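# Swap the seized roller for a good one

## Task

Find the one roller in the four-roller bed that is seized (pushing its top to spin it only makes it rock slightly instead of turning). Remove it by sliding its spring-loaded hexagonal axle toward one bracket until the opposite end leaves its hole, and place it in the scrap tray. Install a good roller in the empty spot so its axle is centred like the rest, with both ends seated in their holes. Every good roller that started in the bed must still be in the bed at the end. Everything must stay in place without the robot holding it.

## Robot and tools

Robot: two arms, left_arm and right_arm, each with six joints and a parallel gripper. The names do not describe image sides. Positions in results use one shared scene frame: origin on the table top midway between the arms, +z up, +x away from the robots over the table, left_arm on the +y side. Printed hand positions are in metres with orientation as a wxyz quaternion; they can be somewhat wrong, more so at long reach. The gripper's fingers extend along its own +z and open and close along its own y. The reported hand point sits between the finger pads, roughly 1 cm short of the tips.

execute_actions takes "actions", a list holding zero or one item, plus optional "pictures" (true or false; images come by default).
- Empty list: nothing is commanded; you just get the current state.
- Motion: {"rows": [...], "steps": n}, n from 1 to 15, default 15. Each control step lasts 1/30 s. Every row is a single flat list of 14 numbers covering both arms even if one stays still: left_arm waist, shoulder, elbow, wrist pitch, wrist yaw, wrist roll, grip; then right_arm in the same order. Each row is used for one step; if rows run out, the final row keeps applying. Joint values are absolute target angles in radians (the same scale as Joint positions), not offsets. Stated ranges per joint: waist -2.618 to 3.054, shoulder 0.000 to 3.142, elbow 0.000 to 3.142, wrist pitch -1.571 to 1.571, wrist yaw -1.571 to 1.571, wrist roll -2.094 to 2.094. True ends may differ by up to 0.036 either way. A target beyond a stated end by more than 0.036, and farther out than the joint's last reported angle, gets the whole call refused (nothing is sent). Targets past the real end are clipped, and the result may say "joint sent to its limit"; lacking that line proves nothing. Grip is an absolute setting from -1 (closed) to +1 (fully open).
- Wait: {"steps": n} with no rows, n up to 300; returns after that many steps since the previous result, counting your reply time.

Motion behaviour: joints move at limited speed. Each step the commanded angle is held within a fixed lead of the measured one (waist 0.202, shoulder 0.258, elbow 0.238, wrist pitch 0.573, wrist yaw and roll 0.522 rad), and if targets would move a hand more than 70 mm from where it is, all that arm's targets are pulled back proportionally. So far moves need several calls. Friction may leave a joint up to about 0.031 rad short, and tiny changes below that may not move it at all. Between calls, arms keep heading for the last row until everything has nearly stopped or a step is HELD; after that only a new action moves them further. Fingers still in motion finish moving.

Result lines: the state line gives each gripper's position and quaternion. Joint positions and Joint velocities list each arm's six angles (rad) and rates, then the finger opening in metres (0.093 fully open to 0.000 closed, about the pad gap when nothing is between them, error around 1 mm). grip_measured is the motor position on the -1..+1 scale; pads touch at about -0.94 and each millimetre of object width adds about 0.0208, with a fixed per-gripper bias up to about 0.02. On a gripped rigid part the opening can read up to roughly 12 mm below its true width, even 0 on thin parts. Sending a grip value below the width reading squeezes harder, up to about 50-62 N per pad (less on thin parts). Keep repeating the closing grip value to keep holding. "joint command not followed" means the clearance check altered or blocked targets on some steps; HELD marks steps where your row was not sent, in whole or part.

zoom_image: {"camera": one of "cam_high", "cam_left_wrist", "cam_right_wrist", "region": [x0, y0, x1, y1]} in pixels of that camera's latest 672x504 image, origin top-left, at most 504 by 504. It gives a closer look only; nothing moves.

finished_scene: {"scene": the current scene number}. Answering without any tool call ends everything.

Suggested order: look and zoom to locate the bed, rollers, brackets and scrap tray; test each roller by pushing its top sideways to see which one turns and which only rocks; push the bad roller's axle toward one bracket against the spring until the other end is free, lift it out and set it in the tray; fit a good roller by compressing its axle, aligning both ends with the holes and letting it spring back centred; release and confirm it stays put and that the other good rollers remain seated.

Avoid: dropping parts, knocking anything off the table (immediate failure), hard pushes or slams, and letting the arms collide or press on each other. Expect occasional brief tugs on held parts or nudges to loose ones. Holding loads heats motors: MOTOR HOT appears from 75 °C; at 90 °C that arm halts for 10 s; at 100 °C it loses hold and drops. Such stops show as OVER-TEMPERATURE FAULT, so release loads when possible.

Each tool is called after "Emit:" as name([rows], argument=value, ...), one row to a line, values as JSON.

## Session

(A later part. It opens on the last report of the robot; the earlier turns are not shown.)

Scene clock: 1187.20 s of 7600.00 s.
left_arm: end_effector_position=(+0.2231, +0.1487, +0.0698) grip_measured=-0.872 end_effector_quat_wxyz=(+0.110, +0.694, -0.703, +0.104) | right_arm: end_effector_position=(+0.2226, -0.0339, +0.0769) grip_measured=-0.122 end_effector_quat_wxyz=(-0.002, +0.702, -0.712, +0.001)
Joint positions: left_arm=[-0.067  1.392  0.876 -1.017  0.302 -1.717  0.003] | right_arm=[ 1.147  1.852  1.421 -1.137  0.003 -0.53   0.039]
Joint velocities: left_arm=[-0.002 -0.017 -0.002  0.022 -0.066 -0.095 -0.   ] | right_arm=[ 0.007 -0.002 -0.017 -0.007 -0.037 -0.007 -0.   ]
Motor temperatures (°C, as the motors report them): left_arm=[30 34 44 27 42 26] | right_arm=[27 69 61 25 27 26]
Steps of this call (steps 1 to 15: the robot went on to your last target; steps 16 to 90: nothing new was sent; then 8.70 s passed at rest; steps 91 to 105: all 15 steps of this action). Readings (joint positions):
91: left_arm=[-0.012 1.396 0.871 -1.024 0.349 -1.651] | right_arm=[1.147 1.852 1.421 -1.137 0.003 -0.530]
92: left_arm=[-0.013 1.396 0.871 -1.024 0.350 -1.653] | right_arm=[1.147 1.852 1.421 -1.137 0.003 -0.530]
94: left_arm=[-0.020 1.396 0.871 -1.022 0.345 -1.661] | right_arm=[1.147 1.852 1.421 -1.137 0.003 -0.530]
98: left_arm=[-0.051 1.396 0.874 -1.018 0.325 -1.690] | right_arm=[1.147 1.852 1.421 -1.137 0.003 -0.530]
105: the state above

Emit:
execute_actions([
  {"rows":[[-0.075,1.39,0.883,-1.006,0.26,-1.734,-1,1.137,1.794,1.422,-1.114,-0.004,-0.529,-0.25],[-0.075,1.39,0.883,-1.006,0.26,-1.734,-1,1.137,1.793,1.419,-1.11,-0.004,-0.529,-0.25],[-0.075,1.39,0.883,-1.006,0.26,-1.734,-1,1.137,1.792,1.416,-1.106,-0.004,-0.529,-0.25],[-0.075,1.39,0.883,-1.006,0.26,-1.734,-1,1.137,1.791,1.413,-1.102,-0.004,-0.529,-0.25],[-0.075,1.39,0.883,-1.006,0.26,-1.734,-1,1.137,1.79,1.41,-1.098,-0.004,-0.529,-0.25]],"steps":15},
])

Emit:
zoom_image(camera="cam_high", region=[210, 355, 340, 440])

Scene clock: 1202.40 s of 7600.00 s.
left_arm: end_effector_position=(+0.2231, +0.1486, +0.0699) grip_measured=-0.872 end_effector_quat_wxyz=(+0.110, +0.696, -0.702, +0.104) | right_arm: end_effector_position=(+0.2225, -0.0339, +0.0769) grip_measured=-0.122 end_effector_quat_wxyz=(-0.007, +0.702, -0.712, -0.000)
Joint positions: left_arm=[-0.068  1.392  0.876 -1.017  0.302 -1.72   0.003] | right_arm=[ 1.147  1.842  1.408 -1.124  0.003 -0.53   0.039]
Joint velocities: left_arm=[-0.007  0.002  0.002 -0.037  0.022  0.066 -0.   ] | right_arm=[-0.007  0.002  0.012  0.066 -0.007 -0.022  0.001]
Motor temperatures (°C, as the motors report them): left_arm=[29 34 44 27 34 26] | right_arm=[27 71 59 25 27 26]
Steps of this call (steps 1 to 15: the robot went on to your last target; steps 16 to 90: nothing new was sent; then 11.70 s passed at rest; steps 91 to 105: all 15 steps of this action). Readings (joint positions):
91: left_arm=[-0.068 1.392 0.876 -1.017 0.302 -1.720] | right_arm=[1.147 1.852 1.421 -1.137 0.003 -0.530]
92: left_arm=[-0.068 1.392 0.876 -1.017 0.302 -1.720] | right_arm=[1.147 1.852 1.421 -1.137 0.003 -0.530]
94: left_arm=[-0.068 1.392 0.876 -1.017 0.302 -1.720] | right_arm=[1.147 1.851 1.419 -1.136 0.003 -0.530]
98: left_arm=[-0.068 1.392 0.876 -1.017 0.302 -1.720] | right_arm=[1.147 1.843 1.409 -1.125 0.003 -0.530]
105: the state above

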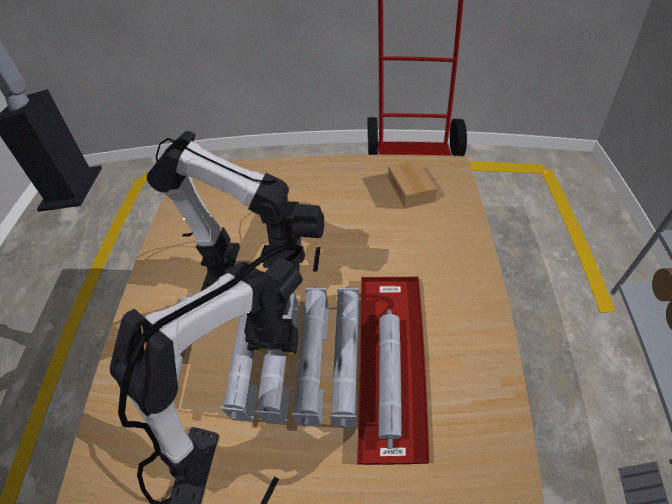

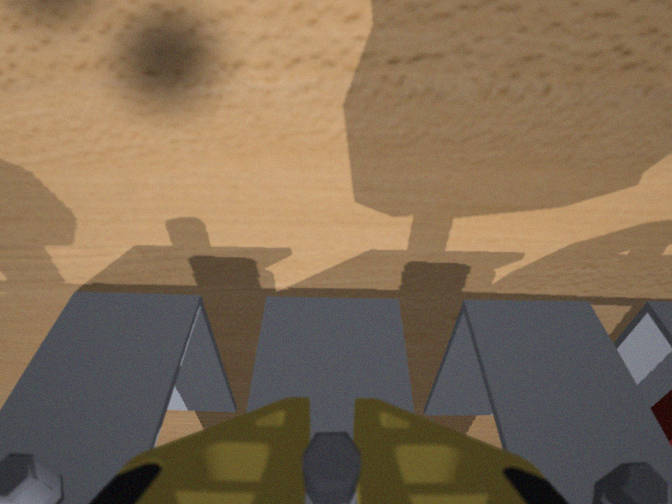

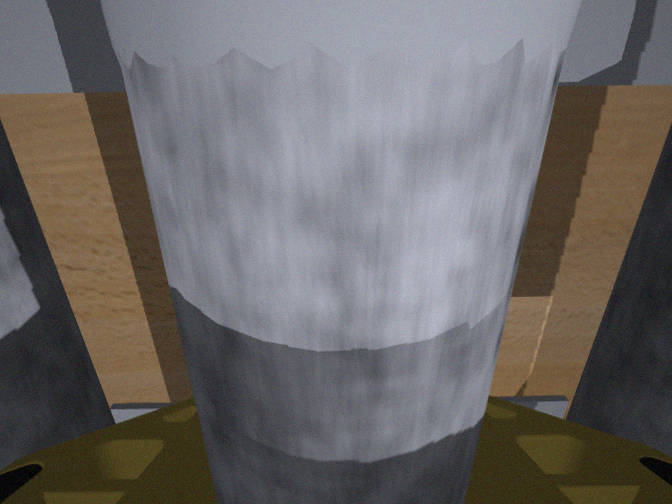

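Region (210, 355, 340, 440) of cam_high's 672x504 image, scaled by 3.877, with more detail than that image has; it fills the top 330 rows of this view, and the rest is white.

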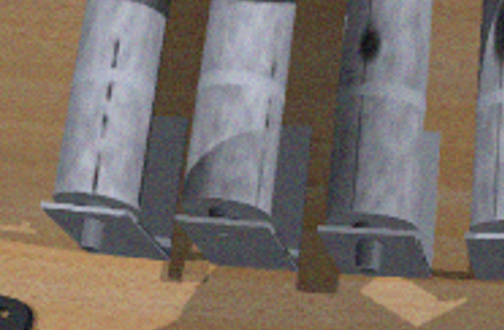

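Emit:
execute_actions([
  {"rows":[[-0.075,1.39,0.883,-1.006,0.26,-1.734,-1,1.137,1.81,1.41,-1.098,-0.004,-0.529,-0.25],[-0.075,1.39,0.883,-1.006,0.26,-1.734,-1,1.137,1.82,1.41,-1.098,-0.004,-0.529,-0.25],[-0.075,1.39,0.883,-1.006,0.26,-1.734,-1,1.137,1.828,1.41,-1.098,-0.004,-0.529,-0.25],[-0.075,1.39,0.883,-1.006,0.26,-1.734,-1,1.137,1.834,1.41,-1.098,-0.004,-0.529,-0.25],[-0.075,1.39,0.883,-1.006,0.26,-1.734,-1,1.137,1.84,1.41,-1.098,-0.004,-0.529,-0.25],[-0.075,1.39,0.883,-1.006,0.26,-1.734,-1,1.137,1.845,1.41,-1.098,-0.004,-0.529,-0.25]],"steps":15},
], pictures=false)

Scene clock: 1217.20 s of 7600.00 s.
left_arm: end_effector_position=(+0.2231, +0.1486, +0.0699) grip_measured=-0.872 end_effector_quat_wxyz=(+0.110, +0.696, -0.702, +0.104) | right_arm: end_effector_position=(+0.2225, -0.0340, +0.0764) grip_measured=-0.122 end_effector_quat_wxyz=(-0.006, +0.702, -0.712, +0.000)
Joint positions: left_arm=[-0.068  1.392  0.876 -1.017  0.302 -1.72   0.003] | right_arm=[ 1.147  1.844  1.408 -1.124  0.003 -0.53   0.039]
Joint velocities: left_arm=[-0.002  0.012 -0.002  0.007 -0.007 -0.051  0.   ] | right_arm=[ 0.002  0.012  0.017  0.037  0.022 -0.037 -0.   ]
Motor temperatures (°C, as the motors report them): left_arm=[29 34 44 27 32 26] | right_arm=[27 73 57 25 27 26]
Steps of this call (steps 1 to 15: the robot went on to your last target; steps 16 to 90: nothing new was sent; then 11.30 s passed at rest; steps 91 to 105: all 15 steps of this action). Readings (joint positions):
91: left_arm=[-0.068 1.392 0.876 -1.017 0.302 -1.720] | right_arm=[1.147 1.842 1.408 -1.124 0.003 -0.530]
92: left_arm=[-0.068 1.392 0.876 -1.017 0.302 -1.720] | right_arm=[1.147 1.842 1.408 -1.124 0.003 -0.530]
94: left_arm=[-0.068 1.392 0.876 -1.017 0.302 -1.720] | right_arm=[1.147 1.842 1.408 -1.124 0.003 -0.530]
98: left_arm=[-0.068 1.392 0.876 -1.017 0.302 -1.720] | right_arm=[1.147 1.844 1.408 -1.124 0.003 -0.530]
105: the state above

Emit:
execute_actions([
  {"rows":[[-0.06,1.39,0.885,-1.015,0.24,-1.72,-1,1.133,1.84,1.41,-1.098,-0.004,-0.529,-0.25],[-0.05,1.39,0.886,-1.02,0.23,-1.71,-1,1.133,1.84,1.41,-1.098,-0.004,-0.529,-0.25],[-0.04,1.39,0.887,-1.025,0.22,-1.705,-1,1.133,1.84,1.41,-1.098,-0.004,-0.529,-0.25],[-0.03,1.39,0.888,-1.03,0.21,-1.70,-1,1.133,1.84,1.41,-1.098,-0.004,-0.529,-0.25],[-0.02,1.39,0.889,-1.035,0.20,-1.695,-1,1.133,1.84,1.41,-1.098,-0.004,-0.529,-0.25],[-0.012,1.39,0.89,-1.04,0.19,-1.69,-1,1.133,1.84,1.41,-1.098,-0.004,-0.529,-0.25]],"steps":15},
], pictures=false)

Scene clock: 1230.73 s of 7600.00 s.
left_arm: end_effector_position=(+0.2233, +0.1523, +0.0703) grip_measured=-0.872 end_effector_quat_wxyz=(+0.113, +0.696, -0.701, +0.106) | right_arm: end_effector_position=(+0.2231, -0.0338, +0.0746) grip_measured=-0.122 end_effector_quat_wxyz=(-0.004, +0.703, -0.711, -0.000)
Joint positions: left_arm=[-0.045  1.392  0.876 -1.024  0.311 -1.698  0.003] | right_arm=[ 1.146  1.849  1.408 -1.121  0.002 -0.535  0.039]
Joint velocities: left_arm=[-0.007 -0.007  0.002 -0.037 -0.051 -0.037  0.   ] | right_arm=[ 0.002 -0.012 -0.007  0.007 -0.007 -0.037 -0.001]
Motor temperatures (°C, as the motors report them): left_arm=[28 34 44 27 31 26] | right_arm=[27 68 56 25 27 26]
Steps of this call (steps 1 to 15: the robot went on to your last target; steps 16 to 90: nothing new was sent; then 10.03 s passed at rest; steps 91 to 105: all 15 steps of this action). Readings (joint positions):
91: left_arm=[-0.068 1.392 0.876 -1.017 0.300 -1.720] | right_arm=[1.147 1.844 1.408 -1.124 0.003 -0.530]
92: left_arm=[-0.068 1.392 0.876 -1.017 0.300 -1.720] | right_arm=[1.147 1.844 1.408 -1.124 0.003 -0.530]
94: left_arm=[-0.064 1.392 0.876 -1.018 0.302 -1.716] | right_arm=[1.147 1.844 1.408 -1.123 0.003 -0.530]
98: left_arm=[-0.047 1.392 0.876 -1.023 0.311 -1.704] | right_arm=[1.146 1.849 1.408 -1.122 0.002 -0.532]
105: the state above

Now z 0.0746. Ease back.

Emit:
execute_actions([
  {"rows":[[-0.03,1.39,0.889,-1.03,0.22,-1.70,-1,1.133,1.83,1.41,-1.098,-0.004,-0.529,-0.25],[-0.045,1.39,0.888,-1.022,0.24,-1.71,-1,1.133,1.83,1.41,-1.098,-0.004,-0.529,-0.25],[-0.06,1.39,0.887,-1.014,0.26,-1.722,-1,1.133,1.83,1.41,-1.098,-0.004,-0.529,-0.25],[-0.072,1.39,0.886,-1.008,0.28,-1.732,-1,1.133,1.83,1.41,-1.098,-0.004,-0.529,-0.25],[-0.084,1.39,0.885,-1.002,0.295,-1.742,-1,1.133,1.83,1.41,-1.098,-0.004,-0.529,-0.25],[-0.096,1.39,0.884,-0.996,0.31,-1.752,-1,1.133,1.83,1.41,-1.098,-0.004,-0.529,-0.25]],"steps":15},
])

Emit:
zoom_image(camera="cam_high", region=[210, 355, 340, 440])

Scene clock: 1242.23 s of 7600.00 s.
left_arm: end_effector_position=(+0.2237, +0.1366, +0.0715) grip_measured=-0.872 end_effector_quat_wxyz=(+0.119, +0.689, -0.705, +0.116) | right_arm: end_effector_position=(+0.2234, -0.0339, +0.0746) grip_measured=-0.122 end_effector_quat_wxyz=(-0.005, +0.704, -0.710, -0.000)
Joint positions: left_arm=[-0.1    1.392  0.876 -0.999  0.329 -1.744  0.003] | right_arm=[ 1.145  1.849  1.408 -1.121  0.002 -0.538  0.039]
Joint velocities: left_arm=[-0.012  0.032 -0.007  0.037 -0.037 -0.007 -0.001] | right_arm=[-0.007  0.007  0.012 -0.007  0.037  0.022 -0.   ]
Motor temperatures (°C, as the motors report them): left_arm=[28 34 44 27 32 26] | right_arm=[27 67 56 25 27 26]
Steps of this call (steps 1 to 15: the robot went on to your last target; steps 16 to 90: nothing new was sent; then 8.00 s passed at rest; steps 91 to 105: all 15 steps of this action). Readings (joint positions):
91: left_arm=[-0.045 1.392 0.876 -1.024 0.312 -1.697] | right_arm=[1.146 1.849 1.408 -1.121 0.002 -0.535]
92: left_arm=[-0.046 1.392 0.876 -1.024 0.313 -1.697] | right_arm=[1.146 1.849 1.408 -1.121 0.002 -0.535]
94: left_arm=[-0.054 1.392 0.876 -1.021 0.314 -1.703] | right_arm=[1.146 1.849 1.408 -1.121 0.002 -0.535]
98: left_arm=[-0.093 1.392 0.876 -1.003 0.326 -1.728] | right_arm=[1.145 1.849 1.408 -1.121 0.002 -0.538]
105: the state above

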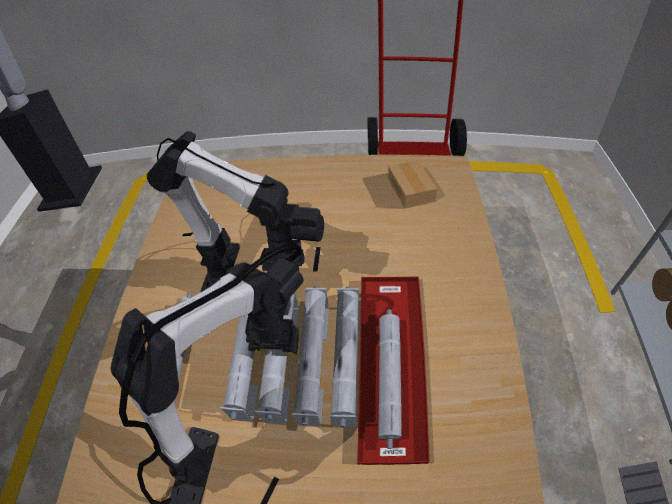

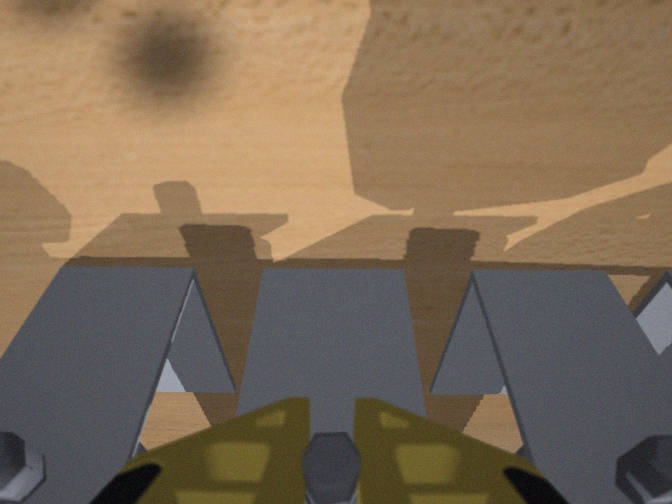

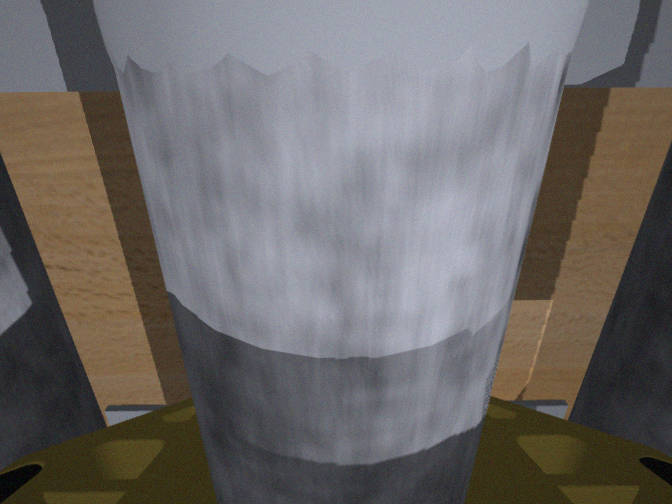

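Region (210, 355, 340, 440) of cam_high's 672x504 image, scaled by 3.877, with more detail than that image has; it fills the top 330 rows of this view, and the rest is white.

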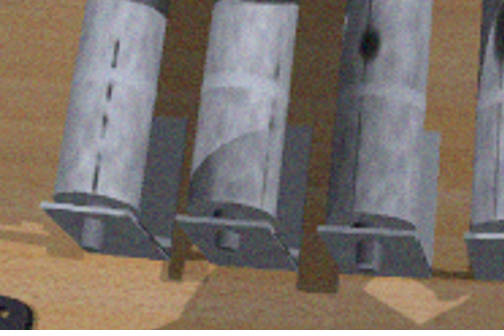

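Emit:
execute_actions([
  {"rows":[[-0.108,1.39,0.882,-0.99,0.325,-1.76,-1,1.14,1.84,1.41,-1.11,0,-0.535,-0.15],[-0.118,1.39,0.881,-0.985,0.335,-1.768,-1,1.145,1.845,1.41,-1.12,0,-0.535,-0.05],[-0.126,1.39,0.88,-0.98,0.345,-1.775,-1,1.145,1.849,1.41,-1.12,0,-0.535,0.05],[-0.132,1.39,0.88,-0.977,0.35,-1.78,-1,1.145,1.849,1.41,-1.12,0,-0.535,0.15],[-0.132,1.39,0.88,-0.977,0.35,-1.78,-1,1.145,1.849,1.41,-1.12,0,-0.535,0.25],[-0.132,1.39,0.88,-0.977,0.35,-1.78,-1,1.145,1.849,1.41,-1.12,0,-0.535,0.35],[-0.132,1.39,0.88,-0.977,0.35,-1.78,-1,1.145,1.849,1.41,-1.12,0,-0.535,0.4]],"steps":15},
], pictures=false)

Emit:
execute_actions([
  {"rows":[[-0.125,1.39,0.876,-0.985,0.343,-1.772,-0.8,1.145,1.849,1.44,-1.15,0,-0.535,0.4],[-0.125,1.39,0.876,-0.985,0.343,-1.772,-0.65,1.145,1.849,1.46,-1.175,0,-0.535,0.4],[-0.125,1.39,0.876,-0.985,0.343,-1.772,-0.5,1.145,1.849,1.48,-1.20,0,-0.535,0.4],[-0.125,1.39,0.876,-0.985,0.343,-1.772,-0.4,1.145,1.849,1.50,-1.225,0,-0.535,0.4],[-0.125,1.39,0.876,-0.985,0.343,-1.772,-0.3,1.145,1.849,1.52,-1.25,0,-0.535,0.4],[-0.125,1.39,0.876,-0.985,0.343,-1.772,-0.3,1.145,1.845,1.54,-1.275,0,-0.535,0.4],[-0.125,1.39,0.876,-0.985,0.343,-1.772,-0.3,1.145,1.84,1.56,-1.30,0,-0.535,0.4],[-0.10,1.385,0.876,-0.995,0.343,-1.745,-0.3,1.145,1.83,1.58,-1.33,0,-0.535,0.4],[-0.07,1.38,0.876,-1.005,0.343,-1.71,-0.3,1.145,1.82,1.60,-1.36,0,-0.535,0.4],[-0.04,1.38,0.876,-1.015,0.343,-1.68,-0.3,1.145,1.81,1.62,-1.39,0,-0.535,0.4],[-0.01,1.376,0.876,-1.03,0.343,-1.645,-0.3,1.145,1.80,1.64,-1.42,0,-0.535,0.4],[0.02,1.376,0.876,-1.04,0.343,-1.61,-0.3,1.145,1.79,1.65,-1.44,0,-0.535,0.4],[0.05,1.376,0.876,-1.05,0.343,-1.58,-0.3,1.145,1.78,1.66,-1.46,0,-0.535,0.4]],"steps":15},
], pictures=false)

Emit:
execute_actions([
  {"rows":[[0.05,1.376,0.92,-1.10,0.34,-1.58,-0.3,1.145,1.74,1.63,-1.46,0,-0.535,0.4],[0.05,1.376,0.96,-1.145,0.34,-1.58,-0.3,1.145,1.70,1.60,-1.46,0,-0.535,0.4],[0.05,1.376,1.0,-1.19,0.34,-1.58,-0.3,1.145,1.66,1.57,-1.46,0,-0.535,0.4],[0.05,1.376,1.04,-1.235,0.34,-1.58,-0.3,1.145,1.62,1.54,-1.46,0,-0.535,0.4],[0.05,1.376,1.08,-1.28,0.34,-1.58,-0.3,1.145,1.58,1.51,-1.46,0,-0.535,0.4],[0.05,1.376,1.12,-1.32,0.34,-1.58,-0.3,1.145,1.54,1.48,-1.46,0,-0.535,0.4],[0.05,1.376,1.155,-1.36,0.34,-1.58,-0.3,1.145,1.51,1.46,-1.46,0,-0.535,0.4],[0.05,1.376,1.185,-1.39,0.34,-1.58,-0.3,1.145,1.49,1.45,-1.46,0,-0.535,0.4]],"steps":15},
])

Scene clock: 1274.77 s of 7600.00 s.
left_arm: end_effector_position=(+0.2234, +0.1308, +0.0716) grip_measured=-0.872 end_effector_quat_wxyz=(+0.120, +0.690, -0.704, +0.117) | right_arm: end_effector_position=(+0.2231, -0.0342, +0.0770) grip_measured=+0.397 end_effector_quat_wxyz=(-0.007, +0.704, -0.710, -0.001)
Joint positions: left_arm=[-0.124  1.392  0.876 -0.989  0.33  -1.773  0.003] | right_arm=[ 1.145  1.842  1.408 -1.123  0.002 -0.538  0.064]
Joint velocities: left_arm=[ 0.012 -0.012 -0.012  0.037  0.022 -0.022  0.001] | right_arm=[-0.027 -0.002  0.012 -0.022  0.007  0.066  0.   ]
Motor temperatures (°C, as the motors report them): left_arm=[28 34 44 27 30 26] | right_arm=[27 65 55 25 26 26]
Steps of this call (steps 1 to 15: the robot went on to your last target; steps 16 to 90: nothing new was sent; then 29.03 s passed at rest; steps 91 to 105: all 15 steps of this action). Readings (joint positions):
91: left_arm=[-0.102 1.392 0.876 -0.998 0.329 -1.747] | right_arm=[1.145 1.849 1.408 -1.121 0.002 -0.538]
92: left_arm=[-0.106 1.392 0.876 -0.996 0.330 -1.750] | right_arm=[1.145 1.849 1.408 -1.121 0.002 -0.539]
94: left_arm=[-0.120 1.392 0.876 -0.990 0.332 -1.758] | right_arm=[1.145 1.849 1.408 -1.121 0.002 -0.539]
98: left_arm=[-0.124 1.392 0.876 -0.989 0.330 -1.769] | right_arm=[1.145 1.844 1.408 -1.123 0.002 -0.538]
105: the state above

Scene clock: 1275.27 s of 7600.00 s.
left_arm: end_effector_position=(+0.2298, +0.1649, +0.0717) grip_measured=-0.303 end_effector_quat_wxyz=(+0.115, +0.705, -0.689, +0.124) | right_arm: end_effector_position=(+0.2205, -0.0386, +0.1437) grip_measured=+0.399 end_effector_quat_wxyz=(-0.006, +0.704, -0.710, -0.001)
Joint positions: left_arm=[ 0.034  1.392  0.876 -1.019  0.339 -1.652  0.031] | right_arm=[ 1.145  1.806  1.629 -1.381  0.002 -0.538  0.064]
Joint velocities: left_arm=[ 0.344 -0.007 -0.007 -0.037  0.007  0.418 -0.   ] | right_arm=[ 0.002 -0.276  0.164 -0.447 -0.081 -0.022  0.001]
Motor temperatures (°C, as the motors report them): left_arm=[28 34 44 27 30 26] | right_arm=[27 65 55 25 26 26]
Steps of this call (steps 1 to 15: all 15 steps of this action). Readings (joint positions):
1: left_arm=[-0.124 1.392 0.876 -0.989 0.330 -1.773] | right_arm=[1.145 1.842 1.411 -1.126 0.002 -0.538]
2: left_arm=[-0.124 1.392 0.876 -0.989 0.330 -1.773] | right_arm=[1.145 1.842 1.417 -1.132 0.002 -0.538]
4: left_arm=[-0.124 1.392 0.876 -0.989 0.331 -1.773] | right_arm=[1.145 1.842 1.438 -1.159 0.002 -0.538]
8: left_arm=[-0.122 1.392 0.876 -0.989 0.333 -1.770] | right_arm=[1.145 1.842 1.517 -1.231 0.002 -0.538]
15: the state above

Scene clock: 1275.77 s of 7600.00 s.
left_arm: end_effector_position=(+0.2325, +0.1670, +0.1482) grip_measured=-0.303 end_effector_quat_wxyz=(+0.117, +0.688, -0.705, +0.122) | right_arm: end_effector_position=(+0.1846, -0.0974, +0.1913) grip_measured=+0.399 end_effector_quat_wxyz=(-0.045, +0.703, -0.709, -0.010)
Joint positions: left_arm=[ 0.044  1.38   1.173 -1.346  0.339 -1.591  0.031] | right_arm=[ 1.145  1.492  1.475 -1.461  0.002 -0.538  0.064]
Joint velocities: left_arm=[-0.007 -0.012 -0.002 -0.227 -0.051  0.007  0.   ] | right_arm=[ 0.007 -0.012 -0.076 -0.007  0.022 -0.037 -0.001]
Motor temperatures (°C, as the motors report them): left_arm=[28 34 44 27 30 26] | right_arm=[27 65 55 25 26 26]
Steps of this call (steps 1 to 15: all 15 steps of this action). Readings (joint positions):
1: left_arm=[0.042 1.392 0.878 -1.029 0.339 -1.639] | right_arm=[1.145 1.793 1.631 -1.391 0.002 -0.538]
2: left_arm=[0.044 1.392 0.889 -1.051 0.339 -1.629] | right_arm=[1.145 1.777 1.628 -1.400 0.002 -0.538]
4: left_arm=[0.044 1.392 0.941 -1.115 0.339 -1.615] | right_arm=[1.145 1.719 1.598 -1.406 0.002 -0.538]
8: left_arm=[0.044 1.392 1.106 -1.241 0.339 -1.600] | right_arm=[1.145 1.555 1.503 -1.432 0.002 -0.538]
15: the state above

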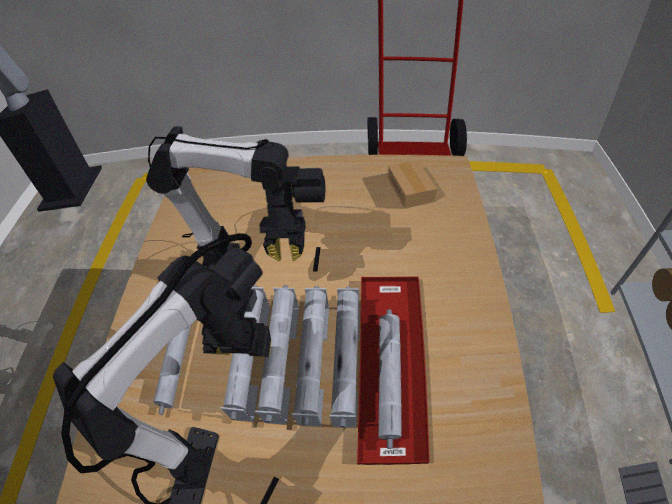

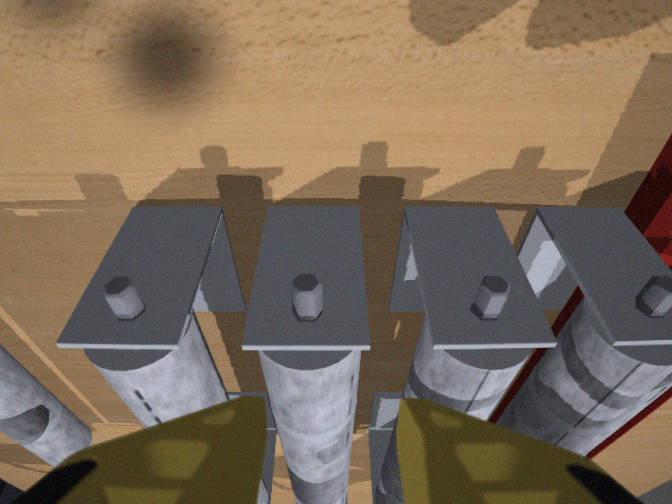

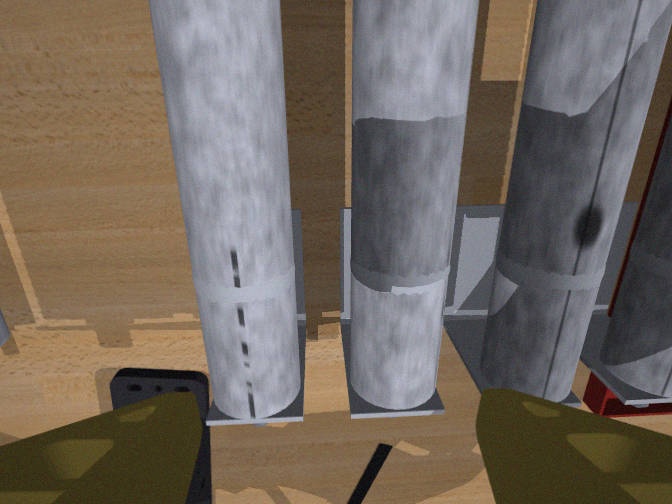

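Emit:
zoom_image(camera="cam_high", region=[210, 355, 370, 440])

Region (210, 355, 370, 440) of cam_high's 672x504 image, scaled by 3.150, with more detail than that image has; it fills the top 268 rows of this view, and the rest is white.

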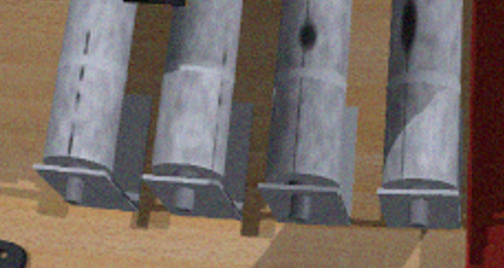

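Emit:
finished_scene(scene=2)

The scene is finished: the task was done.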